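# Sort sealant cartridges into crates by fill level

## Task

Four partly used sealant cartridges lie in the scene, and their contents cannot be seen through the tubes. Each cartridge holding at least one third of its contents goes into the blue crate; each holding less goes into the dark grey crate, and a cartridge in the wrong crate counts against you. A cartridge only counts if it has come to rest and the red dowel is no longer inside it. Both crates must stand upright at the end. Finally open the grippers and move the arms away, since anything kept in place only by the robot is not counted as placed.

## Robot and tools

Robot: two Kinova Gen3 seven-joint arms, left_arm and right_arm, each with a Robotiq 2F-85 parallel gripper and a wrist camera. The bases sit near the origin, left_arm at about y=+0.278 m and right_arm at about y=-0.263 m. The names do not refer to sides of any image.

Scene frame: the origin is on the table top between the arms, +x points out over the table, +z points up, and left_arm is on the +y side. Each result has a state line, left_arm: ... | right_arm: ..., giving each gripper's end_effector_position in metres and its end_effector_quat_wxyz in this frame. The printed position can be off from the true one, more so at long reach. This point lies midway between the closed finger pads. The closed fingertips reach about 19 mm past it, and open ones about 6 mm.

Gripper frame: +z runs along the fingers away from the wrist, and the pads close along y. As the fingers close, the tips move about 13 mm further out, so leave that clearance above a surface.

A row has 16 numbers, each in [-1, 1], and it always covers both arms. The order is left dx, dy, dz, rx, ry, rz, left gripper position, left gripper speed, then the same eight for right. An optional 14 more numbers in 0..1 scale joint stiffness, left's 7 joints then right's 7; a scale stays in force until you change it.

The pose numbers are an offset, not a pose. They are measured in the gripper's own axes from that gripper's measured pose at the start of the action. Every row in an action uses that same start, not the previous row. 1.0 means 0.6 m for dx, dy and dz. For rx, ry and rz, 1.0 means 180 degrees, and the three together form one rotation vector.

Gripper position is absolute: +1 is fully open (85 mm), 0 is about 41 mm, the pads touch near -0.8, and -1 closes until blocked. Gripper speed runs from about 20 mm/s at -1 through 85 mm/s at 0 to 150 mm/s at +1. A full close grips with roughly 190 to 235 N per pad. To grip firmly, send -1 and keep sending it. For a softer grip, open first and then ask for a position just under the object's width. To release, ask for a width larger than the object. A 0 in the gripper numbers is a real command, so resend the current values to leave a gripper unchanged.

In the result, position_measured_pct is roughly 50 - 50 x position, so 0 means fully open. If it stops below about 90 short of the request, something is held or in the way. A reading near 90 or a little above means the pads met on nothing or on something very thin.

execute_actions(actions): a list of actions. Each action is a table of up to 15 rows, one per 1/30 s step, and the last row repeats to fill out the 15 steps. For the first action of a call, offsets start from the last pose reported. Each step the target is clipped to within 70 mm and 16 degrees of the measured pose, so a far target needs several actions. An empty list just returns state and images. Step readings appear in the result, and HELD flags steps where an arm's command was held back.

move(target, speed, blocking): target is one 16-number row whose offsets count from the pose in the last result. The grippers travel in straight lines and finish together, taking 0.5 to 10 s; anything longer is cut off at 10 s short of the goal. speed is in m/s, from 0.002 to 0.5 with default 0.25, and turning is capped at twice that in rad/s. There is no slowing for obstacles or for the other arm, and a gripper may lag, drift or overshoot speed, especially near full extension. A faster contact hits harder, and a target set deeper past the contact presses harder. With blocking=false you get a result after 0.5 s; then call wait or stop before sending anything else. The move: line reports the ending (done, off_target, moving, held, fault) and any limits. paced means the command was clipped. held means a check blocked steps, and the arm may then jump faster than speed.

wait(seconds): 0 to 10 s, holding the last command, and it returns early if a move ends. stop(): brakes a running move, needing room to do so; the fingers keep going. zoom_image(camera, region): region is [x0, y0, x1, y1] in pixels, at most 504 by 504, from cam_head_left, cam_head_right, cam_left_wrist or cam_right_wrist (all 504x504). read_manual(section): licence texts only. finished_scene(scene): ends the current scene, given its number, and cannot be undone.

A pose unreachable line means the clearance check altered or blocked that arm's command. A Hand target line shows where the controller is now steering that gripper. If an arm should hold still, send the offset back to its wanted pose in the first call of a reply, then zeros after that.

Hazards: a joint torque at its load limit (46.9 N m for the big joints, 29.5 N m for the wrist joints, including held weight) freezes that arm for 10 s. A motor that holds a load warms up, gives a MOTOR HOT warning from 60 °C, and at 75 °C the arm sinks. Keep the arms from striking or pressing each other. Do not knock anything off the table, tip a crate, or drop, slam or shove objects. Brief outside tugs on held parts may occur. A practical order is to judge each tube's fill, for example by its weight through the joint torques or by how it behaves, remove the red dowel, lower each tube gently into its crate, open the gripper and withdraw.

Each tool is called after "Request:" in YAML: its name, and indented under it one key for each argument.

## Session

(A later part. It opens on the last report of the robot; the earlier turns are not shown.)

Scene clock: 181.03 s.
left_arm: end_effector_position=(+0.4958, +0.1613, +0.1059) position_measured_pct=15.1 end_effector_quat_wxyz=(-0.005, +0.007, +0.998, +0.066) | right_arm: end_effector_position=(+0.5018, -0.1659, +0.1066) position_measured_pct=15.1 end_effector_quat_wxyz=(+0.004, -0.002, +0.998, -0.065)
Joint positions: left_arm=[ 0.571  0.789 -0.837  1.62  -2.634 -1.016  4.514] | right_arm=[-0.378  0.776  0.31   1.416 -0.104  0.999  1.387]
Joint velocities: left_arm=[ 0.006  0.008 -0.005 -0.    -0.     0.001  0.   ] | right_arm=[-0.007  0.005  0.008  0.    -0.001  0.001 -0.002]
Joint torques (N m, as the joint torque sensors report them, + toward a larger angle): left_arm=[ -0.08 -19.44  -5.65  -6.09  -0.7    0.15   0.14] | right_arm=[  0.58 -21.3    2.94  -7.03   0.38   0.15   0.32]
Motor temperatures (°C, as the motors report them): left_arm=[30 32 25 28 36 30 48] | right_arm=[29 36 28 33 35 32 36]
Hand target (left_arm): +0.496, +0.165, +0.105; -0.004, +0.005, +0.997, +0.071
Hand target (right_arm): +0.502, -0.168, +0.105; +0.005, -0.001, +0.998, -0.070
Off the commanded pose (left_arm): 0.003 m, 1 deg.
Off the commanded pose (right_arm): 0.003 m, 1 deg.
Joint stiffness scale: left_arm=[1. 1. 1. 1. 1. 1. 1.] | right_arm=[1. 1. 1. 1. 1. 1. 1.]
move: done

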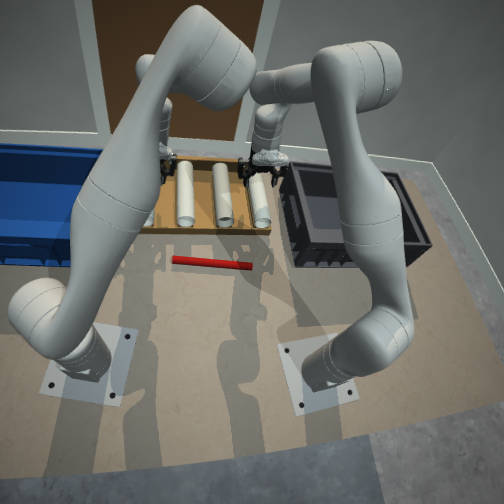

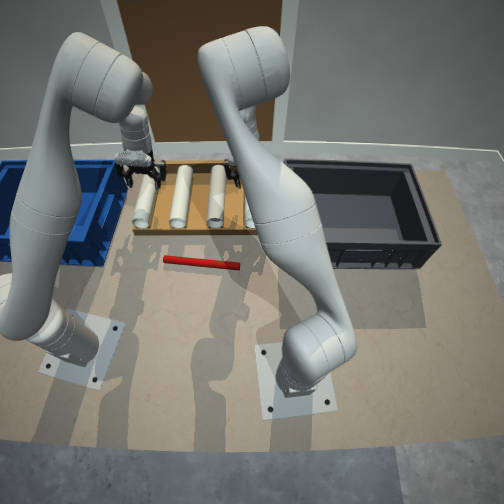

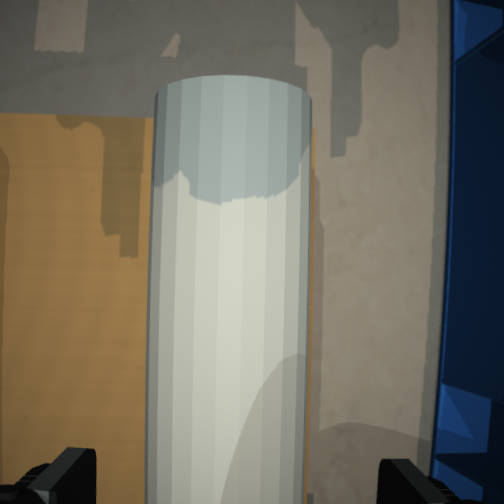

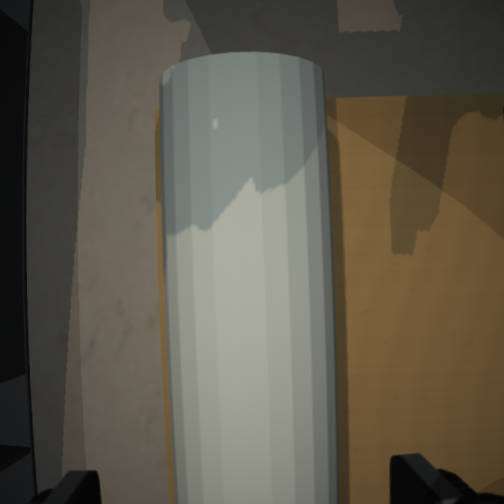

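Request:
move:
  target: [0,-0.007,0.094,0,0,0,0.7,0, 0,0.006,0.095,0,0,0,0.7,0]
  speed: 0.05

Request:
move:
  target: [0,0,0.003,0,0,0,-1,0, 0,0,0.003,0,0,0,-1,0]
  speed: 0.03

Scene clock: 189.63 s.
left_arm: end_effector_position=(+0.4961, +0.1654, +0.0526) position_measured_pct=15.1 end_effector_quat_wxyz=(-0.004, +0.006, +0.998, +0.067) | right_arm: end_effector_position=(+0.5035, -0.1713, +0.0528) position_measured_pct=15.1 end_effector_quat_wxyz=(+0.006, -0.004, +0.998, -0.069)
Joint positions: left_arm=[ 0.528  0.862 -0.765  1.668 -2.586 -0.888  4.485] | right_arm=[-0.361  0.854  0.288  1.46  -0.104  0.875  1.387]
Joint velocities: left_arm=[-0.006 -0.001  0.004 -0.     0.     0.003  0.   ] | right_arm=[ 0.003  0.004 -0.002  0.001  0.     0.     0.   ]
Joint torques (N m, as the joint torque sensors report them, + toward a larger angle): left_arm=[ -0.37 -19.28  -5.48  -5.63  -0.52   0.09   0.16] | right_arm=[  0.99 -21.18   3.04  -6.01   0.4    0.61  -0.3 ]
Motor temperatures (°C, as the motors report them): left_arm=[30 32 25 28 36 30 48] | right_arm=[29 36 28 33 35 32 36]
Hand target (left_arm): +0.495, +0.165, +0.050; -0.005, +0.006, +0.998, +0.066
Hand target (right_arm): +0.502, -0.170, +0.050; +0.004, -0.002, +0.998, -0.065
Off the commanded pose (left_arm): 0.003 m, 0 deg.
Off the commanded pose (right_arm): 0.004 m, 1 deg.
Joint stiffness scale: left_arm=[1. 1. 1. 1. 1. 1. 1.] | right_arm=[1. 1. 1. 1. 1. 1. 1.]
move: off_target (right_arm)

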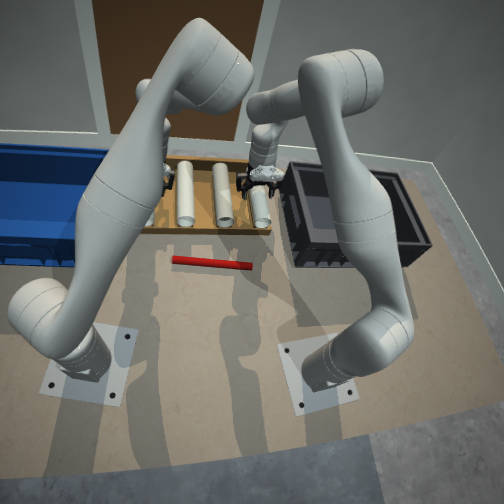

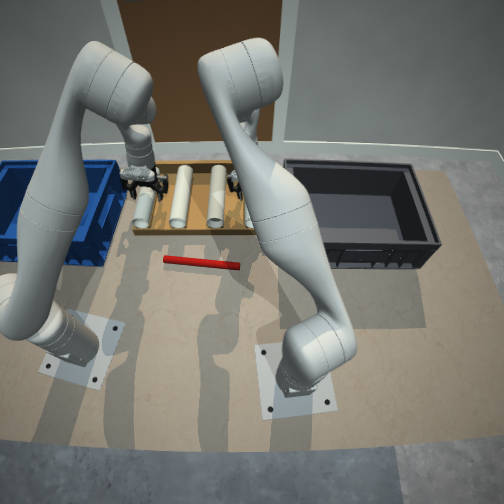

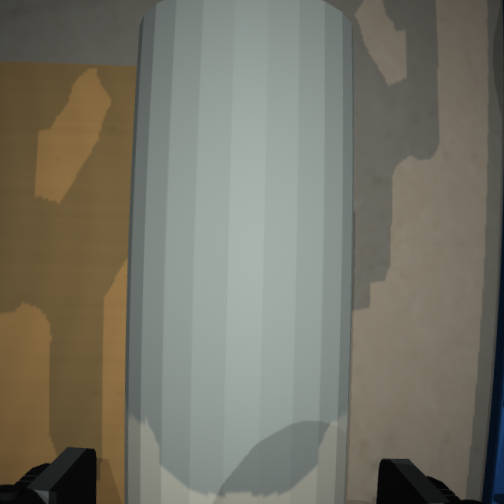

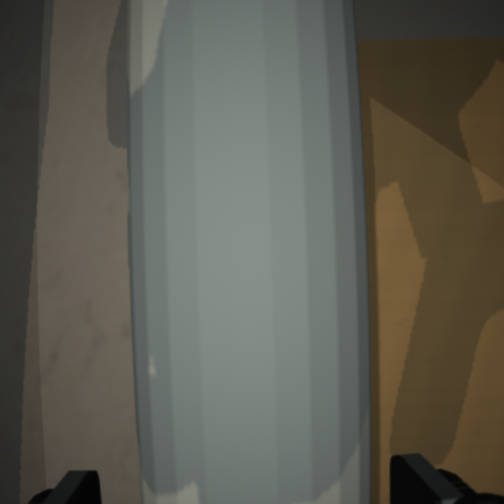

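Scene clock: 190.33 s.
left_arm: end_effector_position=(+0.4964, +0.1628, +0.0540) position_measured_pct=46.8 end_effector_quat_wxyz=(-0.003, +0.006, +0.998, +0.065) | right_arm: end_effector_position=(+0.5040, -0.1674, +0.0546) position_measured_pct=45.6 end_effector_quat_wxyz=(+0.008, -0.006, +0.998, -0.066)
Joint positions: left_arm=[ 0.53   0.858 -0.765  1.667 -2.583 -0.889  4.485] | right_arm=[-0.364  0.85   0.285  1.459 -0.105  0.875  1.387]
Joint velocities: left_arm=[-0.    -0.     0.001  0.     0.    -0.001  0.   ] | right_arm=[ 0.    -0.     0.     0.    -0.    -0.001 -0.001]
Joint torques (N m, as the joint torque sensors report them, + toward a larger angle): left_arm=[ -2.31 -18.97  -7.4   -7.44  -0.94   2.34   0.12] | right_arm=[  2.58 -21.89   5.48  -8.24   1.66  -1.2    0.3 ]
Motor temperatures (°C, as the motors report them): left_arm=[30 32 25 28 36 30 48] | right_arm=[29 36 28 33 35 32 36]
Hand target (left_arm): +0.496, +0.166, +0.051; -0.004, +0.006, +0.998, +0.067
Hand target (right_arm): +0.504, -0.172, +0.051; +0.006, -0.004, +0.998, -0.069
Off the commanded pose (left_arm): 0.004 m, 0 deg.
Off the commanded pose (right_arm): 0.005 m, 0 deg.
Joint stiffness scale: left_arm=[1. 1. 1. 1. 1. 1. 1.] | right_arm=[1. 1. 1. 1. 1. 1. 1.]
move: off_target (left_arm, right_arm)

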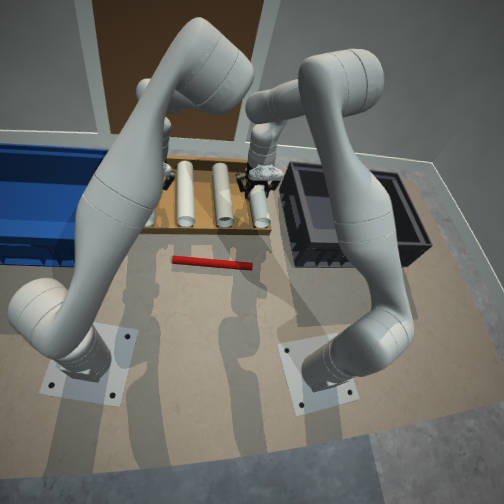

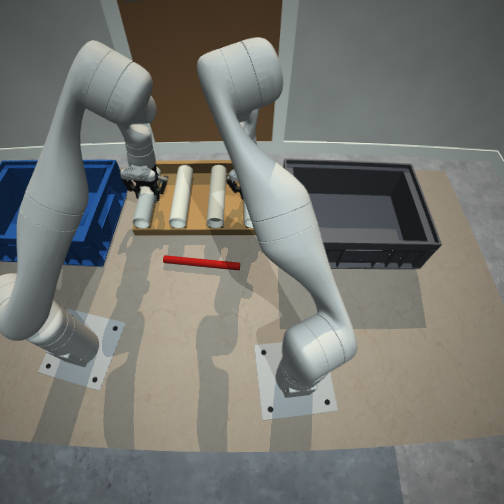

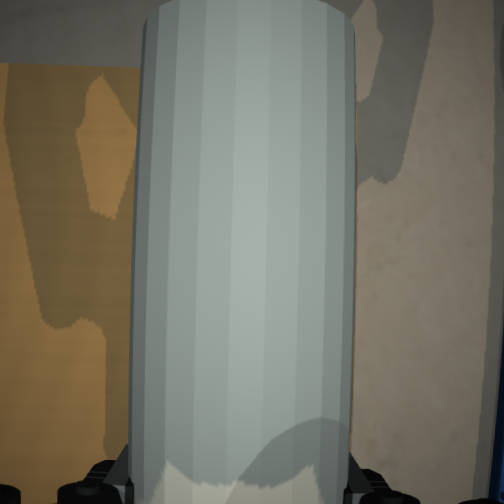

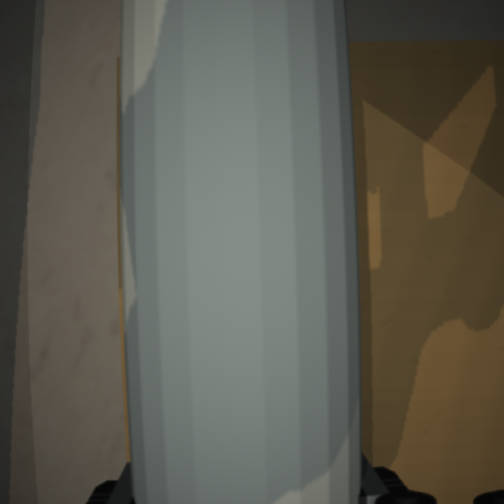

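Request:
move:
  target: [0,0.046,-0.347,0.041,0,0,-1,0, 0,-0.046,-0.347,-0.042,0,0,-1,0]
  speed: 0.12

Scene clock: 197.17 s.
left_arm: end_effector_position=(+0.4976, +0.1590, +0.2609) position_measured_pct=46.8 end_effector_quat_wxyz=(-0.004, +0.011, +1.000, -0.002) | right_arm: end_effector_position=(+0.5021, -0.1703, +0.2622) position_measured_pct=45.6 end_effector_quat_wxyz=(+0.007, -0.004, +1.000, -0.006)
Joint positions: left_arm=[ 0.527  0.573 -0.904  1.406 -2.689 -1.385  4.511] | right_arm=[-0.283  0.592  0.28   1.2   -0.145  1.357  1.465]
Joint velocities: left_arm=[ 0.001 -0.001 -0.005 -0.002 -0.    -0.002 -0.   ] | right_arm=[ 0.004 -0.001 -0.005  0.001 -0.001  0.001  0.   ]
Joint torques (N m, as the joint torque sensors report them, + toward a larger angle): left_arm=[ -0.33 -19.11  -5.19  -9.82  -0.26  -0.15   0.17] | right_arm=[  0.62 -19.78   1.89  -8.43   0.26   0.45   0.36]
Motor temperatures (°C, as the motors report them): left_arm=[30 32 25 28 36 30 48] | right_arm=[29 36 28 33 35 32 36]
Hand target (left_arm): +0.498, +0.163, +0.264; -0.003, +0.007, +1.000, -0.000
Hand target (right_arm): +0.501, -0.167, +0.265; +0.007, -0.006, +1.000, -0.000
Off the commanded pose (left_arm): 0.005 m, 1 deg.
Off the commanded pose (right_arm): 0.004 m, 1 deg.
Joint stiffness scale: left_arm=[1. 1. 1. 1. 1. 1. 1.] | right_arm=[1. 1. 1. 1. 1. 1. 1.]
move: off_target (left_arm, right_arm)

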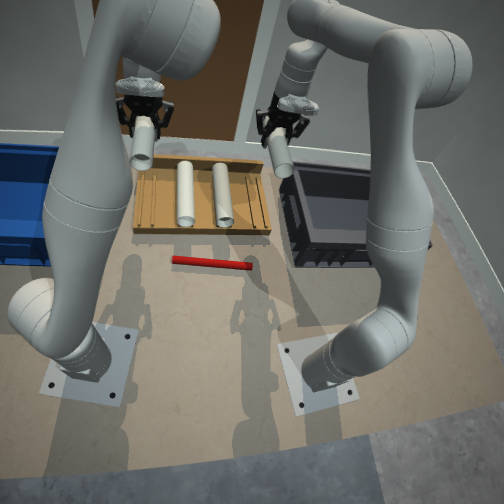

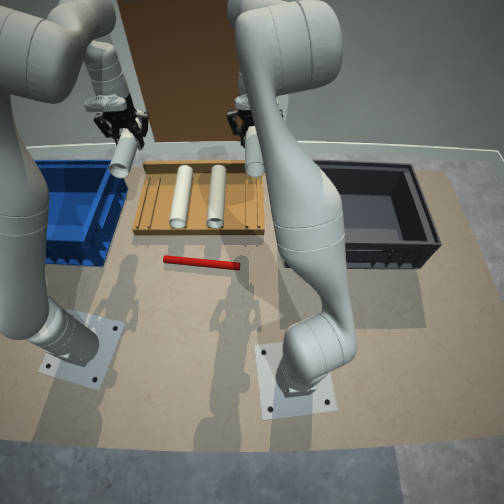

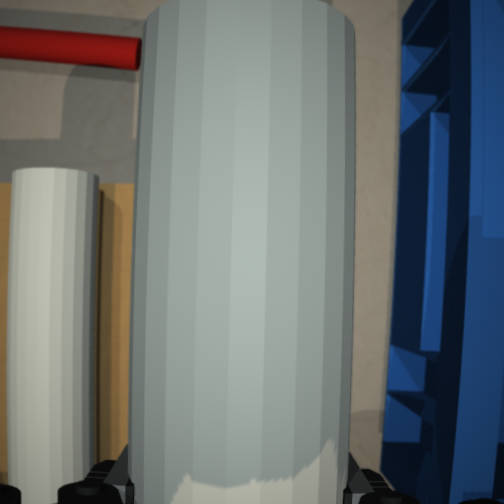

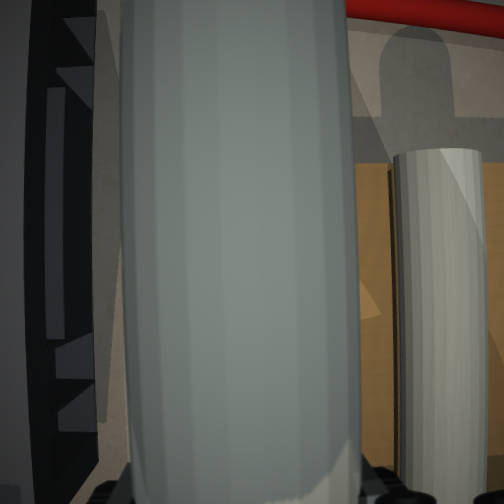

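Request:
move:
  target: [0.063,0.452,-0.007,0,0,-0.5,-1,0, 0.07,-0.467,-0.005,0,0,0.5,-1,0]
  speed: 0.2

Scene clock: 212.03 s.
left_arm: end_effector_position=(+0.4654, +0.4317, +0.2657) position_measured_pct=46.8 end_effector_quat_wxyz=(+0.001, +0.697, -0.717, -0.002) | right_arm: end_effector_position=(+0.4621, -0.4523, +0.2690) position_measured_pct=45.6 end_effector_quat_wxyz=(+0.013, +0.701, +0.713, -0.002)
Joint positions: left_arm=[ 0.095  0.63  -1.197  1.466 -2.56  -1.443  5.351] | right_arm=[ 0.059  0.597  0.632  1.261 -0.335  1.365  0.59 ]
Joint velocities: left_arm=[-0.006 -0.     0.001 -0.001  0.     0.     0.003] | right_arm=[ 0.006  0.     0.    -0.001  0.     0.001 -0.002]
Joint torques (N m, as the joint torque sensors report them, + toward a larger angle): left_arm=[  0.04 -17.69  -6.44  -8.52  -0.26   0.07   0.17] | right_arm=[  0.77 -18.66   3.84  -7.97   0.34  -0.02   0.05]
Motor temperatures (°C, as the motors report them): left_arm=[30 32 25 28 36 30 48] | right_arm=[29 36 28 33 35 32 36]
Hand target (left_arm): +0.467, +0.431, +0.265; +0.003, +0.700, -0.715, -0.000
Hand target (right_arm): +0.462, -0.451, +0.268; +0.010, +0.704, +0.710, +0.000
Off the commanded pose (left_arm): 0.002 m, 0 deg.
Off the commanded pose (right_arm): 0.002 m, 1 deg.
Joint stiffness scale: left_arm=[1. 1. 1. 1. 1. 1. 1.] | right_arm=[1. 1. 1. 1. 1. 1. 1.]
move: done

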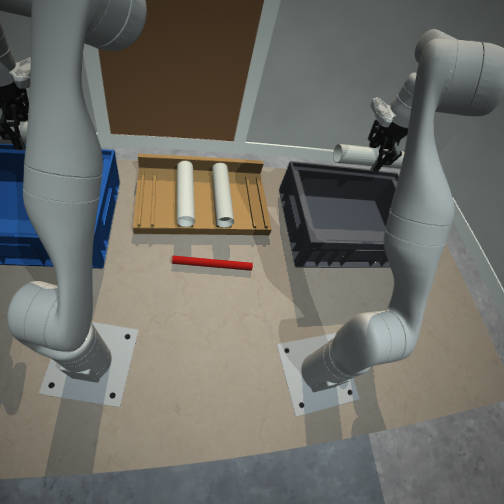

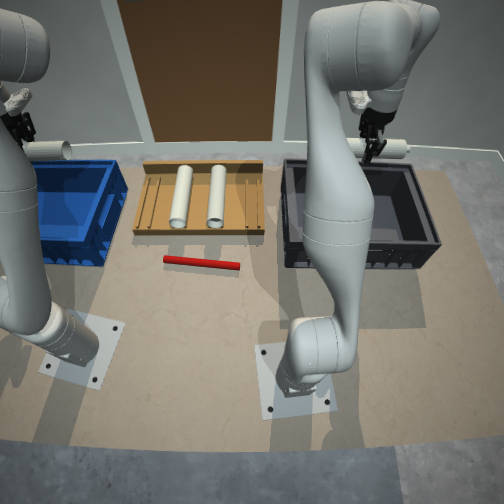

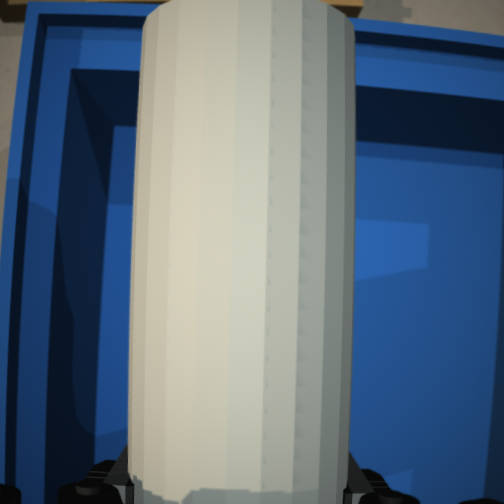

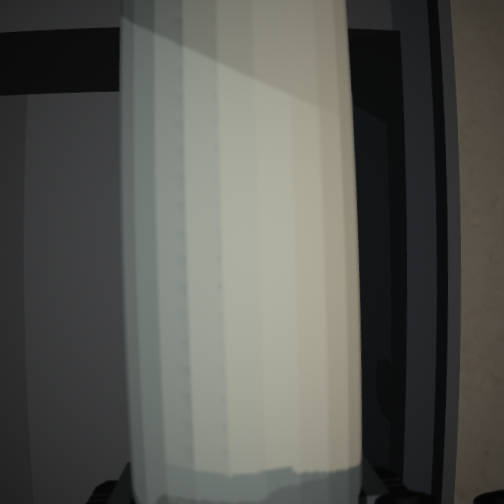

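Request:
move:
  target: [0,0,0.30,0,0,0,-1,0, 0,-0.025,0.305,0,0,0,-1,0]
  speed: 0.12

Request:
move:
  target: [0,0,0.066,0,0,0,-1,0, 0,0,0.066,0,0,0,-1,0]
  speed: 0.04

Scene clock: 224.73 s.
left_arm: end_effector_position=(+0.4639, +0.4333, +0.0889) position_measured_pct=46.8 end_effector_quat_wxyz=(+0.001, +0.698, -0.716, -0.004) | right_arm: end_effector_position=(+0.4499, -0.4573, +0.0887) position_measured_pct=45.6 end_effector_quat_wxyz=(+0.015, +0.701, +0.713, -0.004)
Joint positions: left_arm=[ 0.011  0.834 -1.005  1.745 -2.339 -1.037  5.172] | right_arm=[ 0.114  0.764  0.508  1.583 -0.427  0.882  0.693]
Joint velocities: left_arm=[-0.006  0.001  0.003 -0.    -0.     0.003  0.   ] | right_arm=[ 0.007  0.001 -0.006  0.     0.001  0.     0.001]
Joint torques (N m, as the joint torque sensors report them, + toward a larger angle): left_arm=[ -0.27 -19.7   -6.61  -6.31  -0.35   0.07   0.23] | right_arm=[  0.43 -19.07   3.4   -6.21   0.03  -0.04   0.2 ]
Motor temperatures (°C, as the motors report them): left_arm=[30 32 25 28 36 30 48] | right_arm=[29 36 28 33 35 32 36]
Hand target (left_arm): +0.464, +0.433, +0.086; +0.001, +0.698, -0.716, -0.003
Hand target (right_arm): +0.450, -0.456, +0.086; +0.013, +0.701, +0.713, -0.002
Off the commanded pose (left_arm): 0.003 m, 0 deg.
Off the commanded pose (right_arm): 0.003 m, 0 deg.
Joint stiffness scale: left_arm=[1. 1. 1. 1. 1. 1. 1.] | right_arm=[1. 1. 1. 1. 1. 1. 1.]
move: done

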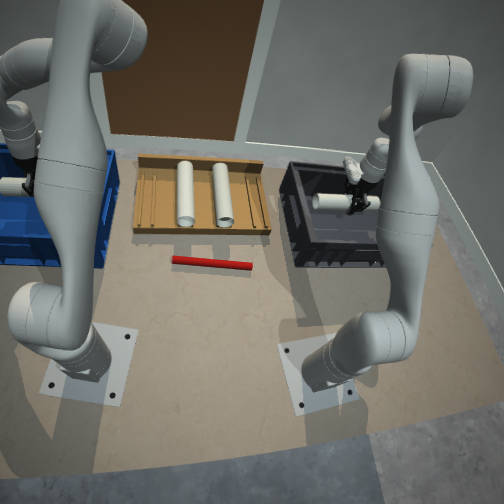

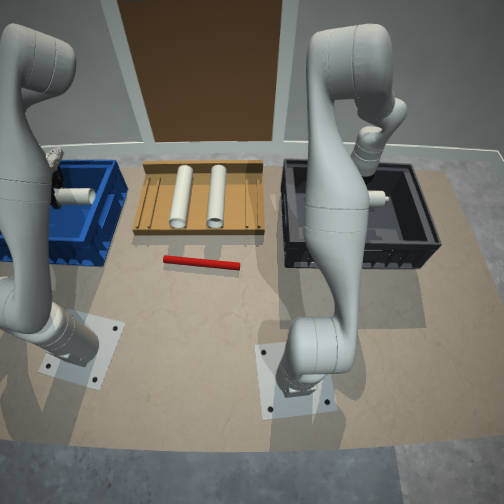

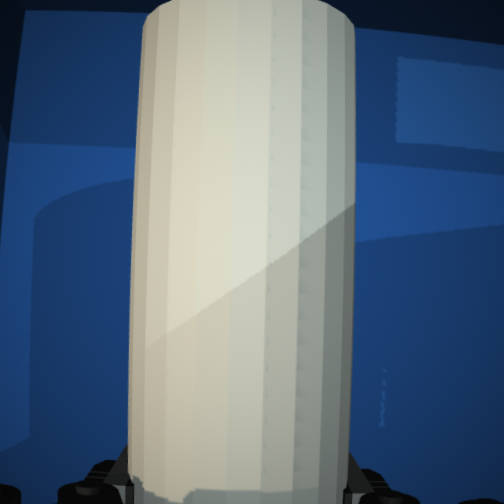

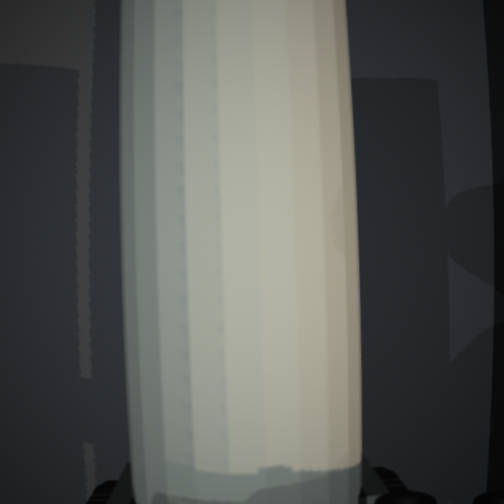

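Scene clock: 226.07 s.
left_arm: end_effector_position=(+0.4635, +0.4343, +0.0522) position_measured_pct=46.8 end_effector_quat_wxyz=(+0.000, +0.698, -0.716, -0.005) | right_arm: end_effector_position=(+0.4509, -0.4592, +0.0519) position_measured_pct=45.6 end_effector_quat_wxyz=(+0.016, +0.700, +0.714, -0.006)
Joint positions: left_arm=[-0.021  0.886 -0.946  1.773 -2.283 -0.959  5.132] | right_arm=[ 0.144  0.819  0.457  1.604 -0.435  0.795  0.7  ]
Joint velocities: left_arm=[-0.005 -0.001  0.005 -0.     0.     0.005  0.   ] | right_arm=[ 0.008  0.001 -0.006  0.002  0.001 -0.002 -0.002]
Joint torques (N m, as the joint torque sensors report them, + toward a larger angle): left_arm=[ -0.06 -20.26  -6.69  -5.34  -0.21  -0.06   0.1 ] | right_arm=[  0.81 -19.81   4.    -6.33   0.07   0.29  -0.07]
Motor temperatures (°C, as the motors report them): left_arm=[30 32 25 28 36 30 48] | right_arm=[29 36 28 33 35 32 36]
Hand target (left_arm): +0.464, +0.434, +0.049; +0.001, +0.698, -0.716, -0.004
Hand target (right_arm): +0.450, -0.458, +0.049; +0.015, +0.701, +0.713, -0.004
Off the commanded pose (left_arm): 0.003 m, 0 deg.
Off the commanded pose (right_arm): 0.003 m, 0 deg.
Joint stiffness scale: left_arm=[1. 1. 1. 1. 1. 1. 1.] | right_arm=[1. 1. 1. 1. 1. 1. 1.]
move: done

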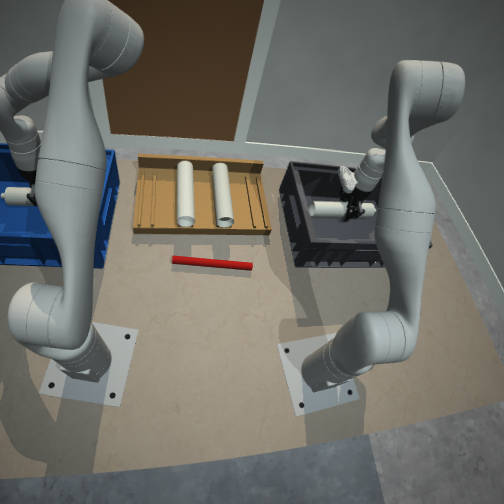

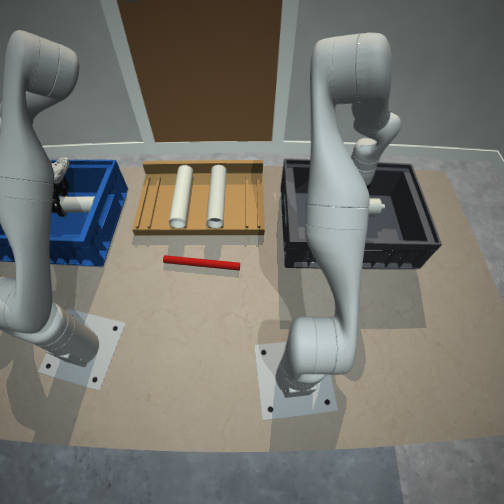

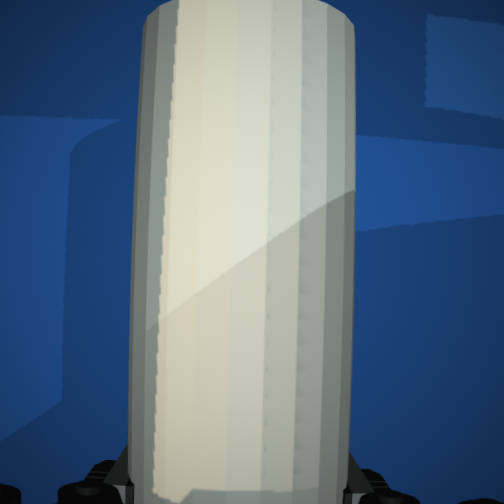

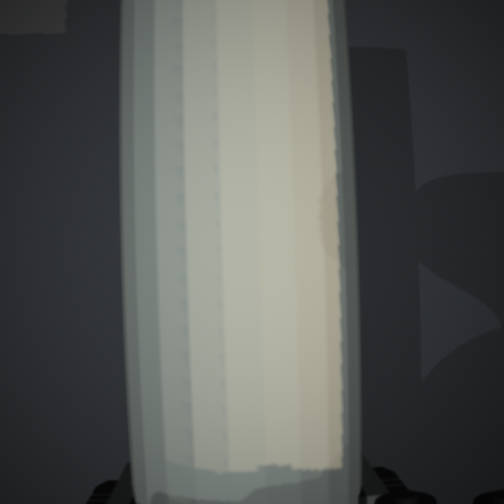

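Request:
move:
  target: [0,0,0.016,0,0,0,-1,0, 0,0,0.016,0,0,0,-1,0]
  speed: 0.025

Request:
move:
  target: [0,0,0,0,0,0,0.55,-0.5, 0,0,0,0,0,0,0.55,-0.5]
  speed: 0.02

Request:
move:
  target: [0,0,-0.36,0,0,0,0.55,0, 0,0,-0.36,0,0,0,0.55,0]
  speed: 0.15

Scene clock: 232.33 s.
left_arm: end_effector_position=(+0.4634, +0.4350, +0.0454) position_measured_pct=46.8 end_effector_quat_wxyz=(-0.000, +0.698, -0.716, -0.007) | right_arm: end_effector_position=(+0.4517, -0.4603, +0.0451) position_measured_pct=45.6 end_effector_quat_wxyz=(+0.017, +0.700, +0.714, -0.007)
Joint positions: left_arm=[-0.028  0.896 -0.933  1.776 -2.276 -0.944  5.127] | right_arm=[ 0.148  0.831  0.449  1.605 -0.435  0.778  0.7  ]
Joint velocities: left_arm=[-0.005  0.002  0.003  0.    -0.     0.004 -0.   ] | right_arm=[ 0.004  0.001 -0.004 -0.    -0.001 -0.002 -0.   ]
Joint torques (N m, as the joint torque sensors report them, + toward a larger angle): left_arm=[ -0.01 -20.15  -7.04  -5.44  -0.24  -0.24   0.2 ] | right_arm=[  0.11 -20.1    3.54  -5.99   0.21  -0.06   0.02]
Motor temperatures (°C, as the motors report them): left_arm=[30 32 25 28 36 30 48] | right_arm=[29 36 28 33 35 32 36]
Hand target (left_arm): +0.463, +0.434, +0.043; +0.000, +0.698, -0.716, -0.006
Hand target (right_arm): +0.451, -0.459, +0.042; +0.016, +0.700, +0.714, -0.006
Off the commanded pose (left_arm): 0.003 m, 0 deg.
Off the commanded pose (right_arm): 0.003 m, 0 deg.
Joint stiffness scale: left_arm=[1. 1. 1. 1. 1. 1. 1.] | right_arm=[1. 1. 1. 1. 1. 1. 1.]
move: done

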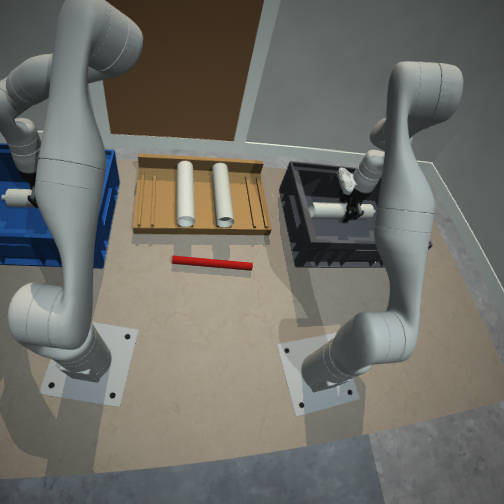

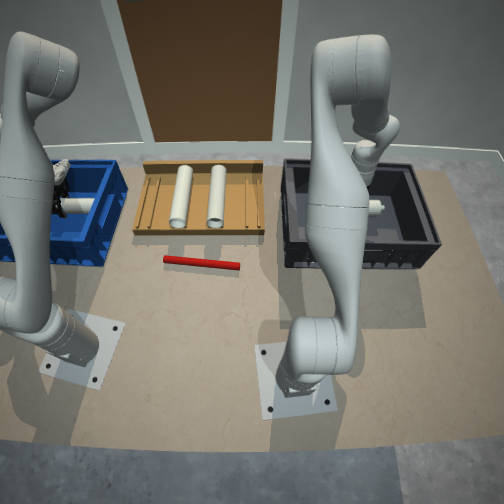

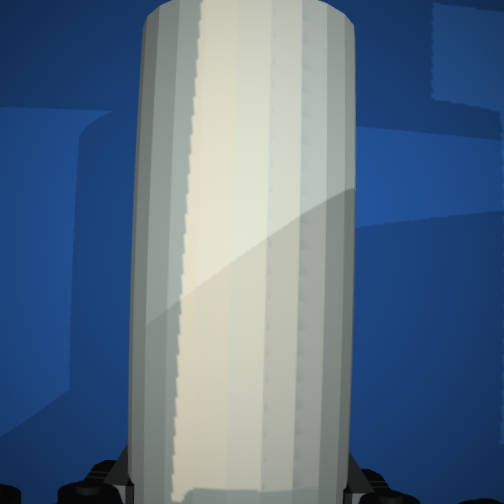

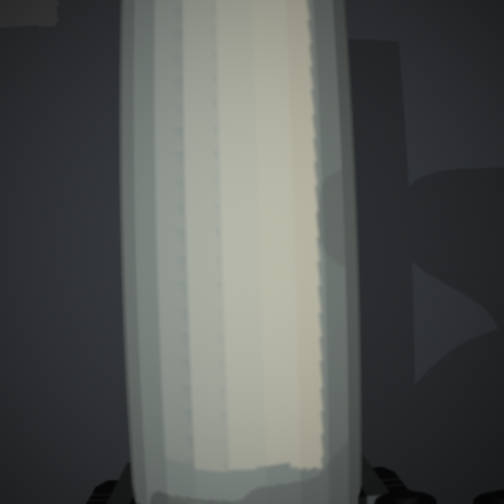

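Scene clock: 233.10 s.
left_arm: end_effector_position=(+0.4634, +0.4350, +0.0454) position_measured_pct=22.2 end_effector_quat_wxyz=(-0.000, +0.698, -0.716, -0.007) | right_arm: end_effector_position=(+0.4517, -0.4603, +0.0451) position_measured_pct=22.2 end_effector_quat_wxyz=(+0.017, +0.700, +0.714, -0.007)
Joint positions: left_arm=[-0.028  0.896 -0.933  1.776 -2.276 -0.944  5.127] | right_arm=[ 0.148  0.831  0.449  1.605 -0.435  0.778  0.7  ]
Joint velocities: left_arm=[ 0.001 -0.002 -0.002 -0.    -0.     0.001 -0.   ] | right_arm=[ 0.001  0.001 -0.     0.    -0.     0.001 -0.001]
Joint torques (N m, as the joint torque sensors report them, + toward a larger angle): left_arm=[ -0.29 -18.17  -6.02  -4.82  -0.19  -0.03   0.18] | right_arm=[ -0.15 -19.67   3.8   -5.4   -0.05   0.31   0.21]
Motor temperatures (°C, as the motors report them): left_arm=[30 32 25 28 36 30 48] | right_arm=[29 36 28 33 35 32 36]
Hand target (left_arm): +0.463, +0.435, +0.045; -0.000, +0.698, -0.716, -0.007
Hand target (right_arm): +0.452, -0.460, +0.045; +0.017, +0.700, +0.714, -0.007
Off the commanded pose (left_arm): 0.000 m, 0 deg.
Off the commanded pose (right_arm): 0.000 m, 0 deg.
Joint stiffness scale: left_arm=[1. 1. 1. 1. 1. 1. 1.] | right_arm=[1. 1. 1. 1. 1. 1. 1.]
move: done

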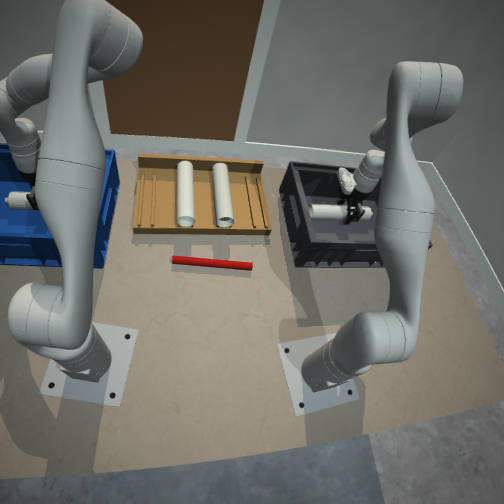

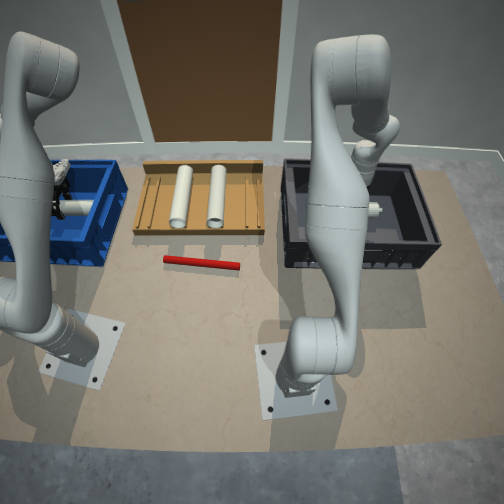

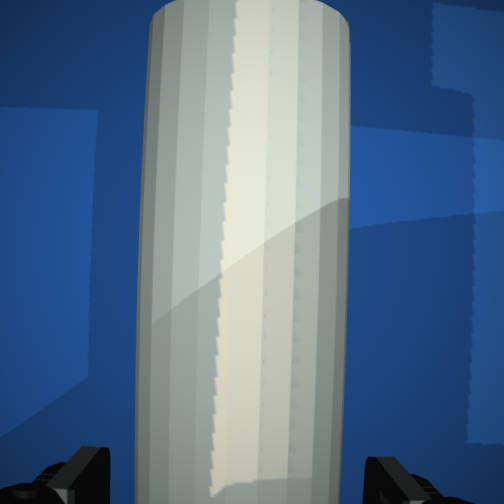

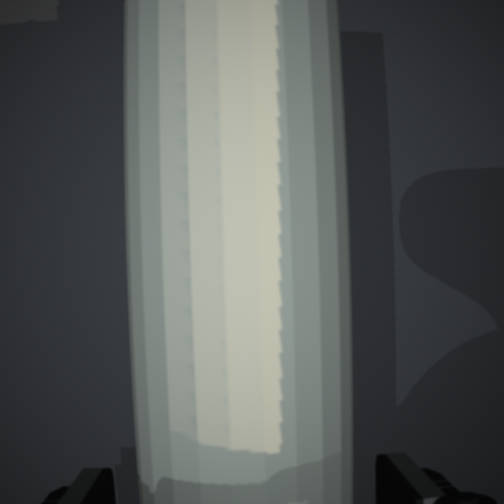

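Scene clock: 234.97 s.
left_arm: end_effector_position=(+0.4674, +0.4313, +0.2581) position_measured_pct=22.2 end_effector_quat_wxyz=(+0.001, +0.696, -0.718, -0.004) | right_arm: end_effector_position=(+0.4499, -0.4516, +0.2581) position_measured_pct=22.2 end_effector_quat_wxyz=(+0.015, +0.699, +0.715, -0.003)
Joint positions: left_arm=[ 0.088  0.632 -1.17   1.476 -2.567 -1.418  5.358] | right_arm=[ 0.062  0.567  0.6    1.337 -0.304  1.303  0.588]
Joint velocities: left_arm=[ 0.003  0.001 -0.005 -0.002 -0.    -0.002 -0.   ] | right_arm=[-0.004  0.     0.005 -0.001 -0.001  0.    -0.002]
Joint torques (N m, as the joint torque sensors report them, + toward a larger angle): left_arm=[ -0.24 -16.29  -6.    -7.53  -0.12  -0.09   0.14] | right_arm=[  0.41 -17.76   4.26  -8.23  -0.33   0.59   0.15]
Motor temperatures (°C, as the motors report them): left_arm=[30 32 25 28 36 30 48] | right_arm=[29 36 28 33 35 32 36]
Hand target (left_arm): +0.466, +0.432, +0.261; +0.000, +0.697, -0.717, -0.006
Hand target (right_arm): +0.449, -0.453, +0.261; +0.017, +0.700, +0.714, -0.006
Off the commanded pose (left_arm): 0.004 m, 0 deg.
Off the commanded pose (right_arm): 0.004 m, 0 deg.
Joint stiffness scale: left_arm=[1. 1. 1. 1. 1. 1. 1.] | right_arm=[1. 1. 1. 1. 1. 1. 1.]
move: off_target (left_arm, right_arm)

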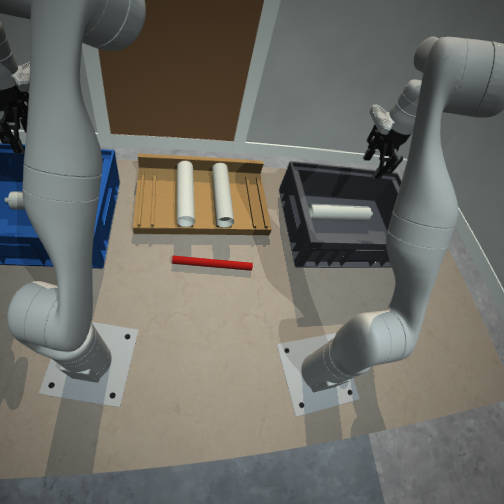

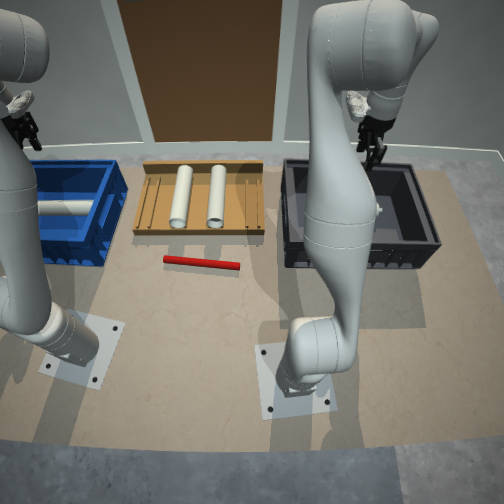

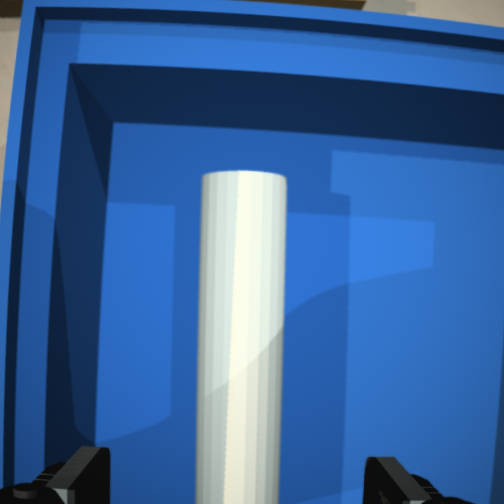

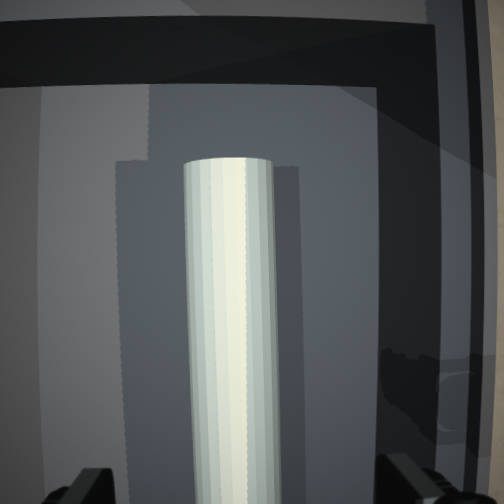

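Request:
move:
  target: [0.812,-0.0745,0.247,0,0,0.5,0.7,0, 0,0,0,0,0,0,0.7,0]
  speed: 0.25

Scene clock: 249.87 s.
left_arm: end_effector_position=(+0.4962, -0.0554, +0.1080) position_measured_pct=15.1 end_effector_quat_wxyz=(-0.003, +0.009, +1.000, -0.002) | right_arm: end_effector_position=(+0.4500, -0.4515, +0.2582) position_measured_pct=15.1 end_effector_quat_wxyz=(+0.015, +0.699, +0.715, -0.003)
Joint positions: left_arm=[ 0.708  0.877 -0.662  1.295 -2.593 -1.154  4.901] | right_arm=[ 0.061  0.567  0.6    1.337 -0.304  1.304  0.588]
Joint velocities: left_arm=[ 0.001  0.007 -0.    -0.002  0.    -0.002 -0.002] | right_arm=[ 0.001  0.     0.    -0.001 -0.001  0.     0.   ]
Joint torques (N m, as the joint torque sensors report them, + toward a larger angle): left_arm=[ -0.67 -22.43  -4.56  -7.46  -0.21  -0.11   0.18] | right_arm=[  0.34 -17.09   3.3   -7.52   0.15  -0.03   0.33]
Motor temperatures (°C, as the motors report them): left_arm=[30 32 25 28 36 30 48] | right_arm=[29 36 28 33 35 32 36]
Hand target (left_arm): +0.494, -0.055, +0.106; -0.005, +0.015, +1.000, +0.003
Hand target (right_arm): +0.450, -0.452, +0.258; +0.015, +0.699, +0.715, -0.003
Off the commanded pose (left_arm): 0.001 m, 1 deg.
Off the commanded pose (right_arm): 0.000 m, 0 deg.
Joint stiffness scale: left_arm=[1. 1. 1. 1. 1. 1. 1.] | right_arm=[1. 1. 1. 1. 1. 1. 1.]
move: done

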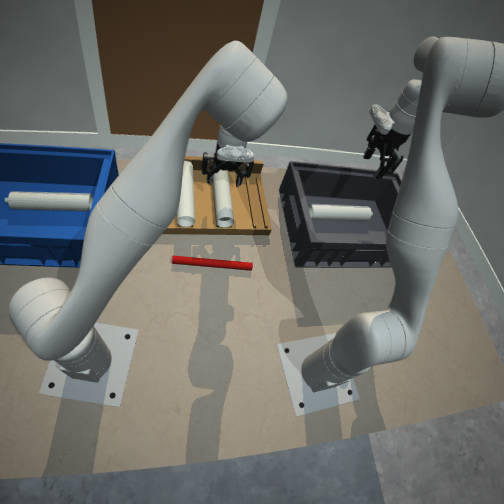

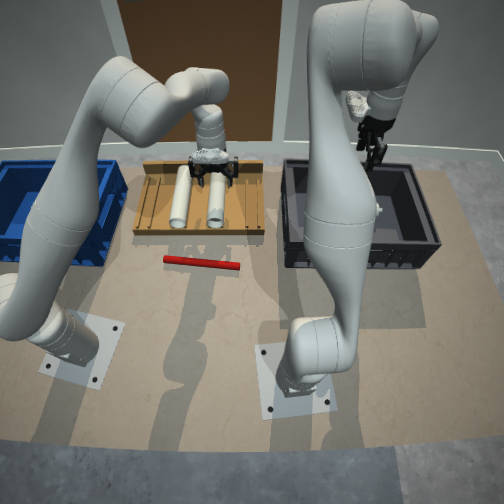

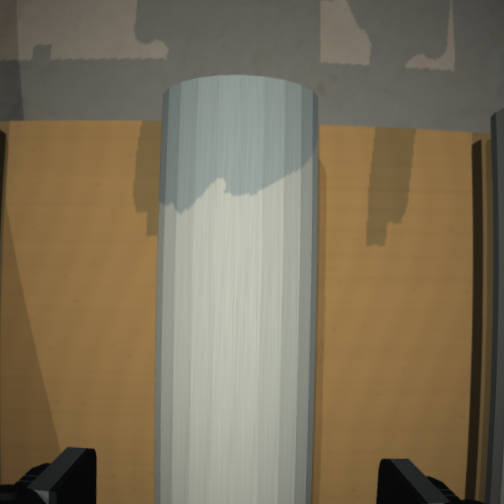

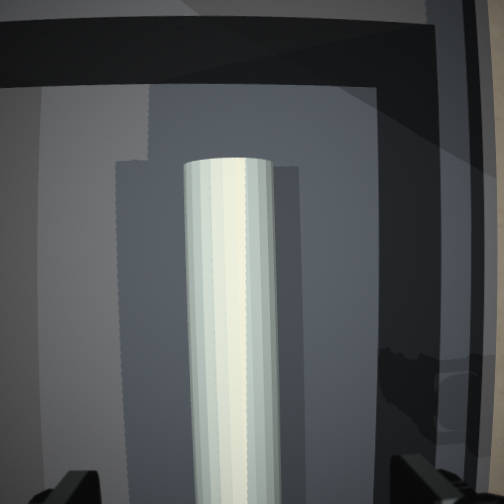

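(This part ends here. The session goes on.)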